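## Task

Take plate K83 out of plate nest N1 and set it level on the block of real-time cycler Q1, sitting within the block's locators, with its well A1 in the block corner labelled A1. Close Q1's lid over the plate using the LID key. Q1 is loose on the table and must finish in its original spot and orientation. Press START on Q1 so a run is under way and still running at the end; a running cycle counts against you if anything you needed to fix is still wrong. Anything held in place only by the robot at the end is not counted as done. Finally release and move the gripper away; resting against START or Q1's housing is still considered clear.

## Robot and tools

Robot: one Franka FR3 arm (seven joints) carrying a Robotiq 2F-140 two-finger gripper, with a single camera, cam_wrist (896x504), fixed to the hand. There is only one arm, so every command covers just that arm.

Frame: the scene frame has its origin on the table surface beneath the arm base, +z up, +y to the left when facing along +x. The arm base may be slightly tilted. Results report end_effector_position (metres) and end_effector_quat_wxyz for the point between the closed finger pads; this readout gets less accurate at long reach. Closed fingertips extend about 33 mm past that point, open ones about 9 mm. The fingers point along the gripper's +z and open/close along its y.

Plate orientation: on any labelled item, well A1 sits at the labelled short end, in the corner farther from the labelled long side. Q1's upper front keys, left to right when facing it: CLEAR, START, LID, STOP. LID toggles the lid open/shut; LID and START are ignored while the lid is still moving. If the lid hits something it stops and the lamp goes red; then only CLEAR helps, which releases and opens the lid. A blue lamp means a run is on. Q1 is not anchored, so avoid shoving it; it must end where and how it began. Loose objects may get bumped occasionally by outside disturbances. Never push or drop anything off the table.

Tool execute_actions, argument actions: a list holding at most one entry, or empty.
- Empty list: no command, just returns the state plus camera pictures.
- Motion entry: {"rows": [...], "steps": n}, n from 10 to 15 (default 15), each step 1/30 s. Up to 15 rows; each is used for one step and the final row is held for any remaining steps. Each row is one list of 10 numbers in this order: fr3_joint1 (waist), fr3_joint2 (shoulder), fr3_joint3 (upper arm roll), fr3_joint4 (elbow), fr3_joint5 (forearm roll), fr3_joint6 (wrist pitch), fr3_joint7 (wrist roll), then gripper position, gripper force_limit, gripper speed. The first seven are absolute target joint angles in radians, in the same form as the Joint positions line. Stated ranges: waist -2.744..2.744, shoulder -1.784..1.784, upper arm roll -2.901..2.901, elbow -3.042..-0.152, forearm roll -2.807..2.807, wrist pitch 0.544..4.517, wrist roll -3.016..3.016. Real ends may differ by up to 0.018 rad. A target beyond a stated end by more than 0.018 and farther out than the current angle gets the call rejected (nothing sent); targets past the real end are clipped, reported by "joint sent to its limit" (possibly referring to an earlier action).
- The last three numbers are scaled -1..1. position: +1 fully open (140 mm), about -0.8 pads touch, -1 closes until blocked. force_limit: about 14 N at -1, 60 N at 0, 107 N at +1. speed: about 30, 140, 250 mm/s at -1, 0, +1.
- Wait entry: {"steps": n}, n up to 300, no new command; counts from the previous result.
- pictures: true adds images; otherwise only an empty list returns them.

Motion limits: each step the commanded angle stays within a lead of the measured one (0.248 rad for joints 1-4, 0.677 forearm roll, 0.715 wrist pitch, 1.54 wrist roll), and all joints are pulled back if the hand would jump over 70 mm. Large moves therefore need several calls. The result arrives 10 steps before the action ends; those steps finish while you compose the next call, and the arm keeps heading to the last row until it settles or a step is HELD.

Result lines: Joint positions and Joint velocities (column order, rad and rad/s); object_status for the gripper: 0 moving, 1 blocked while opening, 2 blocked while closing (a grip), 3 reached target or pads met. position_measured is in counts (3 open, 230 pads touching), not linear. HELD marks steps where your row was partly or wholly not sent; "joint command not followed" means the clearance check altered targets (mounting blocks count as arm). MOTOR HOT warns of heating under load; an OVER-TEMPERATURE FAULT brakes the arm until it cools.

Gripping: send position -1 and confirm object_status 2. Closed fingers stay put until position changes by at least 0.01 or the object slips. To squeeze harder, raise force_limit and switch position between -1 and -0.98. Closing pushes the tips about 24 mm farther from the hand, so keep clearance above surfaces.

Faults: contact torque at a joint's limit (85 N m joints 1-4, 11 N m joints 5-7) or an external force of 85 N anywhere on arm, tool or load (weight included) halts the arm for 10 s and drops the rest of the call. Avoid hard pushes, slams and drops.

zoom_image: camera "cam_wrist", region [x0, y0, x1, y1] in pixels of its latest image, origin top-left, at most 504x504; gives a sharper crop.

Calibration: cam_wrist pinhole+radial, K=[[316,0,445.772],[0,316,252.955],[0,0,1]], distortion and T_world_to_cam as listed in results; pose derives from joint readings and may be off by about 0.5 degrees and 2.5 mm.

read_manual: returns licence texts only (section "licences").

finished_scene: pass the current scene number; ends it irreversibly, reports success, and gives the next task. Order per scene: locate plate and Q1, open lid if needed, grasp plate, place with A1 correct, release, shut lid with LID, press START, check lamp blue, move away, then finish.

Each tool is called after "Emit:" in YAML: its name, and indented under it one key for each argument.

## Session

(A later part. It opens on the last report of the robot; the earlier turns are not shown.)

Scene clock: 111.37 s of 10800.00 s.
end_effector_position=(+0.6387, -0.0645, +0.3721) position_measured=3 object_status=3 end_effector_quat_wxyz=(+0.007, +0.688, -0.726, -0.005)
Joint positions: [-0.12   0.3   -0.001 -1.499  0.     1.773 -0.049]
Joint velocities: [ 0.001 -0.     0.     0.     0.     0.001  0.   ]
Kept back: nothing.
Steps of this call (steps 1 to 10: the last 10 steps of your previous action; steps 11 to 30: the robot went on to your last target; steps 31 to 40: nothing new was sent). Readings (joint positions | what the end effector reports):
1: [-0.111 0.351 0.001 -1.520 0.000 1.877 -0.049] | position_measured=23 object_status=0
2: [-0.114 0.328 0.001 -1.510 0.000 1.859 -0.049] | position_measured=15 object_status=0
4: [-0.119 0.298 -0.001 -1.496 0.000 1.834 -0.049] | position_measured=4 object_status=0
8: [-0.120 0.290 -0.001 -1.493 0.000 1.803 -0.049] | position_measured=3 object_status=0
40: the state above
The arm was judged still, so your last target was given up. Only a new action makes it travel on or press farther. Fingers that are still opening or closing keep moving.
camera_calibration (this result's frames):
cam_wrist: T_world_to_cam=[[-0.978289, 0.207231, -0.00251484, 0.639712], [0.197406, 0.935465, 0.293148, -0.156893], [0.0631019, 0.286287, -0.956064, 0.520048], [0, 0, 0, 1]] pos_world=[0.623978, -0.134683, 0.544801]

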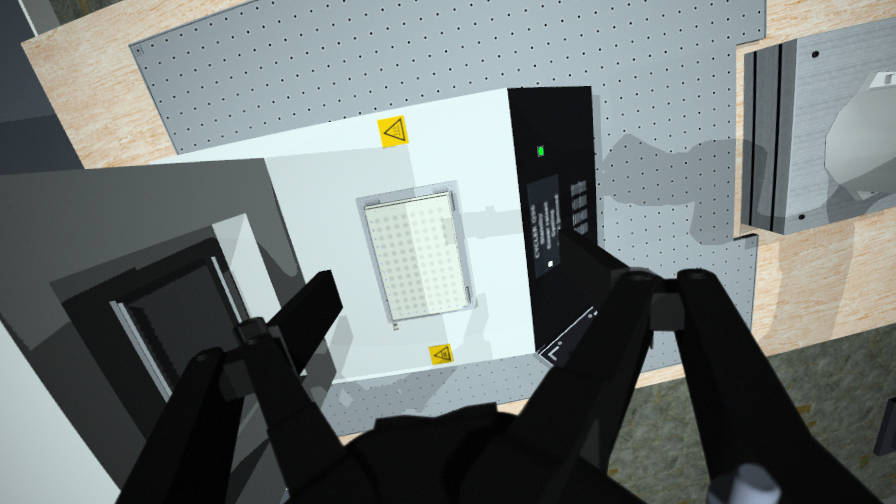

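Looks seated. Press LID.

Emit:
execute_actions:
  actions:
    - {"rows":[[-0.073,-0.4,0,-2.35,0,1.88,1.48,-1,0,0]]}

Emit:
execute_actions:
  actions:
    - {"steps":70}

Emit:
execute_actions:
  actions:
    - {"rows":[[-0.073,-0.1,0,-2.379,0,2.2,1.48,-1,0,0]]}

Emit:
execute_actions:
  actions:
    - {"steps":30}

Emit:
execute_actions:
  actions:
    - {"rows":[[-0.073,0.01,0,-2.379,0,2.29,1.48,-1,0,0]]}

Emit:
execute_actions:
  actions:
    - {"steps":30}

Emit:
execute_actions:
  actions:
    - {"rows":[[-0.073,0.016,0,-2.379,0,2.295,1.48,-1,0,0],[-0.073,0.022,0,-2.379,0,2.3,1.48,-1,0,0],[-0.073,0.028,0,-2.379,0,2.305,1.48,-1,0,0],[-0.073,0.034,0,-2.379,0,2.31,1.48,-1,0,0],[-0.073,0.04,0,-2.379,0,2.315,1.48,-1,0,0],[-0.073,0.046,0,-2.379,0,2.32,1.48,-1,0,0]]}

Emit:
execute_actions:
  actions:
    - {"steps":20}

Emit:
execute_actions:
  actions:
    - {"rows":[[-0.073,-0.03,0,-2.379,0,2.23,1.48,-1,0,0],[-0.073,-0.03,0,-2.379,0,2.23,1.48,-1,0,0],[-0.073,-0.03,0,-2.379,0,2.23,1.48,-1,0,0],[-0.03,-0.03,0,-2.379,0,2.23,1.48,-1,0,0]]}

Emit:
execute_actions:
  actions:
    - {"steps":200}
  pictures: true

Emit:
execute_actions:
  actions:
    - {"rows":[[-0.03,0.01,0,-2.379,0,2.29,1.52,-1,0,0]]}

Emit:
execute_actions:
  actions:
    - {"steps":30}

Emit:
execute_actions:
  actions:
    - {"rows":[[-0.03,0.016,0,-2.379,0,2.295,1.52,-1,0,0],[-0.03,0.022,0,-2.379,0,2.3,1.52,-1,0,0],[-0.03,0.028,0,-2.379,0,2.305,1.52,-1,0,0],[-0.03,0.034,0,-2.379,0,2.31,1.52,-1,0,0],[-0.03,0.04,0,-2.379,0,2.315,1.52,-1,0,0],[-0.03,0.046,0,-2.379,0,2.32,1.52,-1,0,0]]}

Emit:
execute_actions:
  actions:
    - {"steps":20}

Emit:
execute_actions:
  actions:
    - {"rows":[[-0.03,-0.6,0,-2.5,0,1.9,-1.6,-1,0,0]]}

Emit:
execute_actions:
  actions:
    - {"steps":90}
  pictures: true

Scene clock: 112.77 s of 10800.00 s.
end_effector_position=(+0.5440, -0.0320, +0.3896) position_measured=32 object_status=0 end_effector_quat_wxyz=(-0.005, -0.449, +0.894, -0.000)
Joint positions: [-0.08  -0.027  0.    -1.885 -0.     1.84   0.578]
Joint velocities: [ 0.167 -2.298  0.075 -2.179  0.     0.134  2.968]
Steps of this call (steps 1 to 37: nothing new was sent; steps 38 to 42: the first 5 steps of this action). Readings (joint positions | what the end effector reports):
38: [-0.114 0.262 -0.005 -1.564 -0.000 1.799 0.085] | position_measured=3 object_status=0
39: [-0.104 0.198 -0.006 -1.649 -0.000 1.810 0.229] | position_measured=9 object_status=0
41: [-0.086 0.051 -0.002 -1.808 -0.000 1.831 0.474] | position_measured=24 object_status=0
42: the state above

Scene clock: 115.10 s of 10800.00 s.
end_effector_position=(+0.4022, -0.0200, +0.3532) position_measured=233 object_status=3 end_effector_quat_wxyz=(-0.032, -0.022, +0.999, -0.000)
Joint positions: [-0.072 -0.398  0.001 -2.348  0.     1.877  1.473]
Joint velocities: [-0.     0.002 -0.001  0.001  0.001 -0.001  0.001]
Kept back: nothing.
Steps of this call (steps 1 to 10: the last 10 steps of your previous action; steps 11 to 60: the robot went on to your last target; steps 61 to 70: nothing new was sent). Readings (joint positions | what the end effector reports):
1: [-0.076 -0.107 0.002 -1.961 -0.000 1.847 0.671] | position_measured=39 object_status=0
2: [-0.073 -0.186 0.003 -2.036 0.000 1.853 0.754] | position_measured=47 object_status=0
4: [-0.072 -0.313 0.003 -2.160 0.000 1.860 0.878] | position_measured=62 object_status=0
8: [-0.072 -0.389 0.002 -2.309 0.000 1.867 1.084] | position_measured=92 object_status=0
70: the state above
The arm was judged still, so your last target was given up. Only a new action makes it travel on or press farther. Fingers that are still opening or closing keep moving.

Scene clock: 115.27 s of 10800.00 s.
end_effector_position=(+0.4296, -0.0218, +0.2771) position_measured=233 object_status=3 end_effector_quat_wxyz=(-0.055, -0.022, +0.998, +0.001)
Joint positions: [-0.072 -0.205  0.001 -2.358  0.     2.033  1.473]
Joint velocities: [ 0.001  1.364  0.001 -0.211 -0.001  0.973 -0.001]
Steps of this call (steps 1 to 5: the first 5 steps of this action). Readings (joint positions | what the end effector reports):
1: [-0.072 -0.380 0.001 -2.345 0.000 1.905 1.473] | position_measured=233 object_status=3
2: [-0.072 -0.341 0.001 -2.343 0.000 1.939 1.473] | position_measured=233 object_status=3
4: [-0.072 -0.251 0.001 -2.351 0.000 2.000 1.473] | position_measured=233 object_status=3
5: the state above

Scene clock: 116.27 s of 10800.00 s.
end_effector_position=(+0.4542, -0.0233, +0.2296) position_measured=233 object_status=3 end_effector_quat_wxyz=(-0.038, -0.022, +0.999, +0.000)
Joint positions: [-0.072 -0.099  0.001 -2.381  0.     2.196  1.473]
Joint velocities: [ 0.    -0.001  0.001  0.001  0.002  0.002  0.   ]
Kept back: nothing.
Steps of this call (steps 1 to 10: the last 10 steps of your previous action; steps 11 to 30: the robot went on to your last target). Readings (joint positions | what the end effector reports):
1: [-0.072 -0.164 0.001 -2.366 0.000 2.062 1.473] | position_measured=233 object_status=3
2: [-0.072 -0.134 0.001 -2.375 0.000 2.085 1.473] | position_measured=233 object_status=3
4: [-0.072 -0.103 0.001 -2.384 0.000 2.119 1.473] | position_measured=233 object_status=3
8: [-0.072 -0.097 0.001 -2.383 0.000 2.161 1.473] | position_measured=233 object_status=3
30: the state above
The arm was judged still, so your last target was given up. Only a new action makes it travel on or press farther. Fingers that are still opening or closing keep moving.

Scene clock: 116.43 s of 10800.00 s.
end_effector_position=(+0.4533, -0.0235, +0.1892) position_measured=233 object_status=3 end_effector_quat_wxyz=(-0.057, -0.022, +0.998, +0.002)
Joint positions: [-0.072 -0.002  0.001 -2.38   0.     2.253  1.473]
Joint velocities: [ 0.     0.31   0.001 -0.083 -0.     0.171 -0.   ]
Steps of this call (steps 1 to 5: the first 5 steps of this action). Readings (joint positions | what the end effector reports):
1: [-0.072 -0.085 0.001 -2.375 0.000 2.211 1.473] | position_measured=233 object_status=3
2: [-0.072 -0.058 0.001 -2.371 0.000 2.227 1.473] | position_measured=233 object_status=3
4: [-0.072 -0.015 0.001 -2.376 0.000 2.246 1.473] | position_measured=233 object_status=3
5: the state above

Scene clock: 117.43 s of 10800.00 s.
end_effector_position=(+0.4606, -0.0239, +0.1844) position_measured=233 object_status=3 end_effector_quat_wxyz=(-0.048, -0.022, +0.999, +0.001)
Joint positions: [-0.072  0.011  0.001 -2.381  0.     2.287  1.473]
Joint velocities: [-0.001 -0.    -0.001  0.001 -0.002  0.001  0.   ]
Kept back: nothing.
Steps of this call (steps 1 to 10: the last 10 steps of your previous action; steps 11 to 30: the robot went on to your last target). Readings (joint positions | what the end effector reports):
1: [-0.072 0.005 0.001 -2.381 0.000 2.258 1.473] | position_measured=233 object_status=3
2: [-0.072 0.009 0.001 -2.382 0.000 2.262 1.473] | position_measured=233 object_status=3
4: [-0.072 0.011 0.001 -2.382 0.000 2.270 1.473] | position_measured=233 object_status=3
8: [-0.072 0.011 0.001 -2.381 0.000 2.279 1.473] | position_measured=233 object_status=3
30: the state above
The arm was judged still, so your last target was given up. Only a new action makes it travel on or press farther. Fingers that are still opening or closing keep moving.

Scene clock: 117.60 s of 10800.00 s.
end_effector_position=(+0.4613, -0.0240, +0.1787) position_measured=233 object_status=3 end_effector_quat_wxyz=(-0.049, -0.022, +0.999, +0.001)
Joint positions: [-0.072  0.025  0.001 -2.38   0.     2.297  1.473]
Joint velocities: [ 0.     0.161  0.001 -0.001  0.001  0.088  0.   ]
Steps of this call (steps 1 to 5: the first 5 steps of this action). Readings (joint positions | what the end effector reports):
1: [-0.072 0.011 0.001 -2.381 0.000 2.287 1.473] | position_measured=233 object_status=3
2: [-0.072 0.013 0.001 -2.380 0.000 2.289 1.473] | position_measured=233 object_status=3
4: [-0.072 0.020 0.001 -2.380 0.000 2.294 1.473] | position_measured=233 object_status=3
5: the state above

Scene clock: 118.27 s of 10800.00 s.
end_effector_position=(+0.4606, -0.0240, +0.1717) position_measured=233 object_status=3 end_effector_quat_wxyz=(-0.052, -0.022, +0.998, +0.001)
Joint positions: [-0.072  0.042  0.001 -2.379  0.     2.307  1.474]
Joint velocities: [ 0.001 -0.002  0.     0.001 -0.     0.001 -0.   ]
Kept back: nothing.
Steps of this call (steps 1 to 10: the last 10 steps of your previous action; steps 11 to 20: the robot went on to your last target). Readings (joint positions | what the end effector reports):
1: [-0.072 0.031 0.001 -2.380 0.000 2.301 1.473] | position_measured=233 object_status=3
2: [-0.072 0.036 0.001 -2.380 0.000 2.304 1.473] | position_measured=233 object_status=3
4: [-0.072 0.042 0.001 -2.380 0.000 2.307 1.473] | position_measured=233 object_status=3
8: [-0.072 0.042 0.001 -2.379 0.000 2.307 1.474] | position_measured=233 object_status=3
20: the state above

Scene clock: 118.43 s of 10800.00 s.
end_effector_position=(+0.4611, -0.0182, +0.1987) position_measured=233 object_status=3 end_effector_quat_wxyz=(-0.043, -0.028, +0.999, +0.000)
Joint positions: [-0.055 -0.021 -0.003 -2.379  0.     2.261  1.474]
Joint velocities: [ 0.284 -0.202  0.013  0.049  0.    -0.144  0.001]
Steps of this call (steps 1 to 5: the first 5 steps of this action). Readings (joint positions | what the end effector reports):
1: [-0.072 0.032 0.001 -2.382 0.000 2.295 1.474] | position_measured=233 object_status=3
2: [-0.072 0.015 0.001 -2.384 0.000 2.282 1.474] | position_measured=233 object_status=3
4: [-0.065 -0.013 -0.003 -2.381 0.000 2.267 1.474] | position_measured=233 object_status=3
5: the state above

Scene clock: 125.10 s of 10800.00 s.
end_effector_position=(+0.4548, -0.0047, +0.2014) position_measured=233 object_status=3 end_effector_quat_wxyz=(-0.053, -0.042, +0.998, +0.000)
Joint positions: [-0.031 -0.03   0.001 -2.377  0.     2.233  1.474]
Joint velocities: [ 0.    -0.    -0.     0.001 -0.001  0.001  0.001]
Kept back: nothing.
Steps of this call (steps 1 to 10: the last 10 steps of your previous action; steps 11 to 30: the robot went on to your last target; steps 31 to 200: nothing new was sent). Readings (joint positions | what the end effector reports):
1: [-0.047 -0.026 -0.002 -2.377 0.000 2.257 1.474] | position_measured=233 object_status=3
2: [-0.040 -0.029 -0.001 -2.377 0.000 2.253 1.474] | position_measured=233 object_status=3
4: [-0.033 -0.030 0.001 -2.377 0.000 2.247 1.474] | position_measured=233 object_status=3
8: [-0.031 -0.030 0.001 -2.377 0.000 2.239 1.474] | position_measured=233 object_status=3
200: the state above
The arm was judged still, so your last target was given up. Only a new action makes it travel on or press farther. Fingers that are still opening or closing keep moving.
camera_calibration (this result's frames):
cam_wrist: T_world_to_cam=[[0.0681712, 0.997233, -0.0296379, -0.0197065], [0.978286, -0.060989, 0.198081, -0.467101], [0.195725, -0.0424978, -0.979737, 0.294228], [0, 0, 0, 1]] pos_world=[0.400714, 0.00366803, 0.380206]

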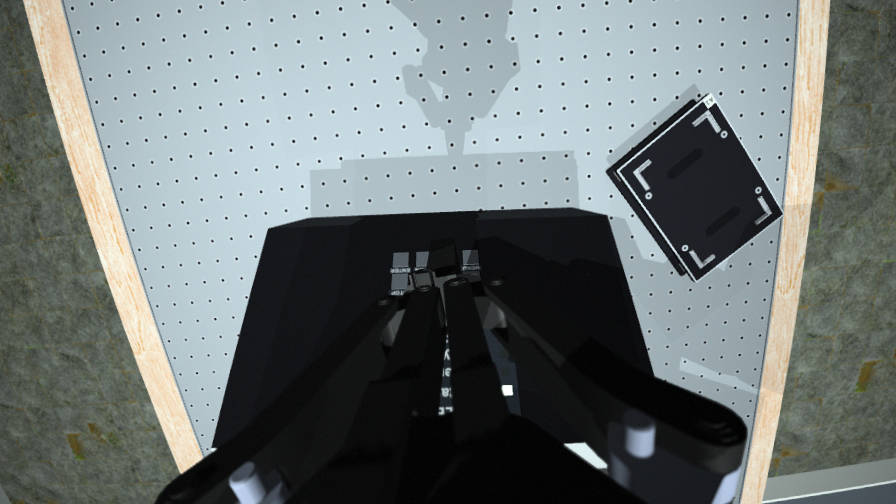

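Scene clock: 125.27 s of 10800.00 s.
end_effector_position=(+0.4574, -0.0048, +0.1870) position_measured=233 object_status=3 end_effector_quat_wxyz=(-0.054, -0.034, +0.998, -0.000)
Joint positions: [-0.031  0.005  0.001 -2.378  0.     2.266  1.49 ]
Joint velocities: [ 0.001  0.109 -0.    -0.025 -0.001  0.112  0.079]
Steps of this call (steps 1 to 5: the first 5 steps of this action). Readings (joint positions | what the end effector reports):
1: [-0.031 -0.025 0.001 -2.376 0.000 2.242 1.477] | position_measured=233 object_status=3
2: [-0.031 -0.015 0.001 -2.376 0.000 2.251 1.481] | position_measured=233 object_status=3
4: [-0.031 0.000 0.001 -2.377 0.000 2.262 1.488] | position_measured=233 object_status=3
5: the state above

Scene clock: 126.27 s of 10800.00 s.
end_effector_position=(+0.4626, -0.0049, +0.1858) position_measured=233 object_status=3 end_effector_quat_wxyz=(-0.046, -0.023, +0.999, -0.001)
Joint positions: [-0.031  0.009  0.001 -2.379  0.     2.287  1.512]
Joint velocities: [ 0.    -0.    -0.    -0.    -0.     0.     0.003]
Kept back: nothing.
Steps of this call (steps 1 to 10: the last 10 steps of your previous action; steps 11 to 30: the robot went on to your last target). Readings (joint positions | what the end effector reports):
1: [-0.031 0.007 0.001 -2.379 0.000 2.270 1.493] | position_measured=233 object_status=3
2: [-0.031 0.009 0.001 -2.379 0.000 2.272 1.495] | position_measured=233 object_status=3
4: [-0.031 0.009 0.001 -2.379 0.000 2.277 1.498] | position_measured=233 object_status=3
8: [-0.031 0.009 0.001 -2.379 0.000 2.282 1.504] | position_measured=233 object_status=3
30: the state above
The arm was judged still, so your last target was given up. Only a new action makes it travel on or press farther. Fingers that are still opening or closing keep moving.

Scene clock: 126.43 s of 10800.00 s.
end_effector_position=(+0.4624, -0.0049, +0.1789) position_measured=233 object_status=3 end_effector_quat_wxyz=(-0.049, -0.023, +0.999, -0.001)
Joint positions: [-0.031  0.025  0.001 -2.379  0.     2.297  1.513]
Joint velocities: [ 0.001  0.167 -0.001 -0.002  0.     0.088  0.001]
Steps of this call (steps 1 to 5: the first 5 steps of this action). Readings (joint positions | what the end effector reports):
1: [-0.031 0.010 0.001 -2.379 0.000 2.288 1.513] | position_measured=233 object_status=3
2: [-0.031 0.012 0.001 -2.379 0.000 2.289 1.513] | position_measured=233 object_status=3
4: [-0.031 0.020 0.001 -2.379 0.000 2.294 1.513] | position_measured=233 object_status=3
5: the state above

Scene clock: 127.10 s of 10800.00 s.
end_effector_position=(+0.4616, -0.0049, +0.1714) position_measured=233 object_status=3 end_effector_quat_wxyz=(-0.052, -0.022, +0.998, -0.001)
Joint positions: [-0.031  0.043  0.001 -2.379  0.     2.308  1.514]
Joint velocities: [-0.002  0.     0.001  0.001  0.001 -0.     0.003]
Kept back: nothing.
Steps of this call (steps 1 to 10: the last 10 steps of your previous action; steps 11 to 20: the robot went on to your last target). Readings (joint positions | what the end effector reports):
1: [-0.031 0.031 0.001 -2.379 0.000 2.301 1.513] | position_measured=233 object_status=3
2: [-0.031 0.036 0.001 -2.379 0.000 2.303 1.513] | position_measured=233 object_status=3
4: [-0.031 0.042 0.001 -2.379 0.000 2.307 1.513] | position_measured=233 object_status=3
8: [-0.031 0.043 0.001 -2.379 0.000 2.308 1.513] | position_measured=233 object_status=3
20: the state above

Scene clock: 127.27 s of 10800.00 s.
end_effector_position=(+0.4046, -0.0041, +0.2151) position_measured=233 object_status=3 end_effector_quat_wxyz=(-0.080, -0.237, +0.968, +0.018)
Joint positions: [-0.031 -0.144  0.001 -2.461  0.     2.143  1.078]
Joint velocities: [ 0.001 -1.541  0.002 -0.37   0.001 -1.001 -3.197]
Steps of this call (steps 1 to 5: the first 5 steps of this action). Readings (joint positions | what the end effector reports):
1: [-0.031 0.024 0.001 -2.392 0.000 2.282 1.451] | position_measured=233 object_status=3
2: [-0.031 -0.011 0.001 -2.413 0.000 2.247 1.373] | position_measured=233 object_status=3
4: [-0.031 -0.094 0.001 -2.447 0.000 2.177 1.187] | position_measured=233 object_status=3
5: the state above

Scene clock: 130.27 s of 10800.00 s.
end_effector_position=(+0.3668, -0.0029, +0.3633) position_measured=233 object_status=3 end_effector_quat_wxyz=(+0.003, +1.000, +0.005, +0.007)
Joint positions: [-0.031 -0.601  0.001 -2.498  0.     1.903 -1.593]
Joint velocities: [ 0.001 -0.001 -0.    -0.002  0.002 -0.001 -0.002]
Kept back: nothing.
Steps of this call (steps 1 to 10: the last 10 steps of your previous action; steps 11 to 75: the robot went on to your last target; steps 76 to 90: nothing new was sent). Readings (joint positions | what the end effector reports):
1: [-0.031 -0.199 0.001 -2.472 0.000 2.110 0.960] | position_measured=233 object_status=3
2: [-0.031 -0.258 0.001 -2.481 0.000 2.079 0.835] | position_measured=233 object_status=3
4: [-0.031 -0.384 0.001 -2.490 0.000 2.030 0.575] | position_measured=233 object_status=3
8: [-0.031 -0.575 0.001 -2.486 0.000 1.966 -0.045] | position_measured=233 object_status=3
90: the state above
The arm was judged still, so your last target was given up. Only a new action makes it travel on or press farther. Fingers that are still opening or closing keep moving.
camera_calibration (this result's frames):
cam_wrist: T_world_to_cam=[[-0.144428, -0.989416, -0.0140256, 0.0558672], [-0.949224, 0.134529, 0.284385, 0.263251], [-0.279488, 0.0543865, -0.958607, 0.637014], [0, 0, 0, 1]] pos_world=[0.435991, -0.0147841, 0.536566]

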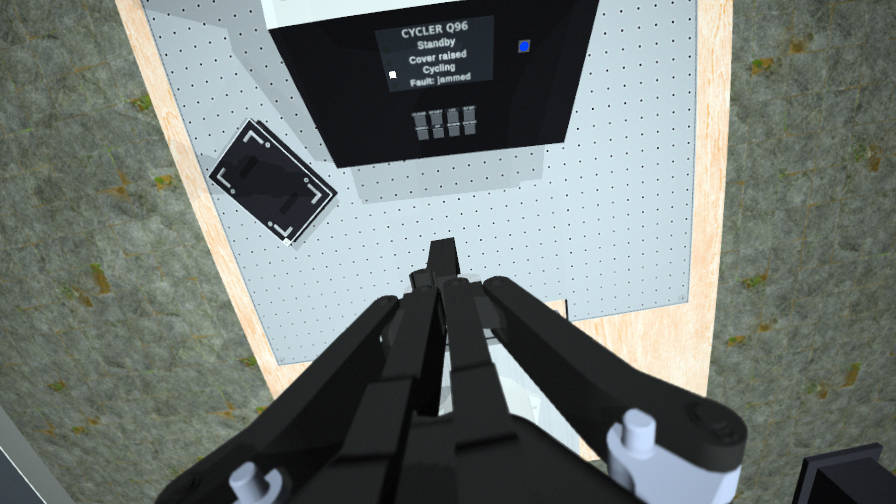

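Emit:
finished_scene:
  scene: 1

The scene is finished: the task was done.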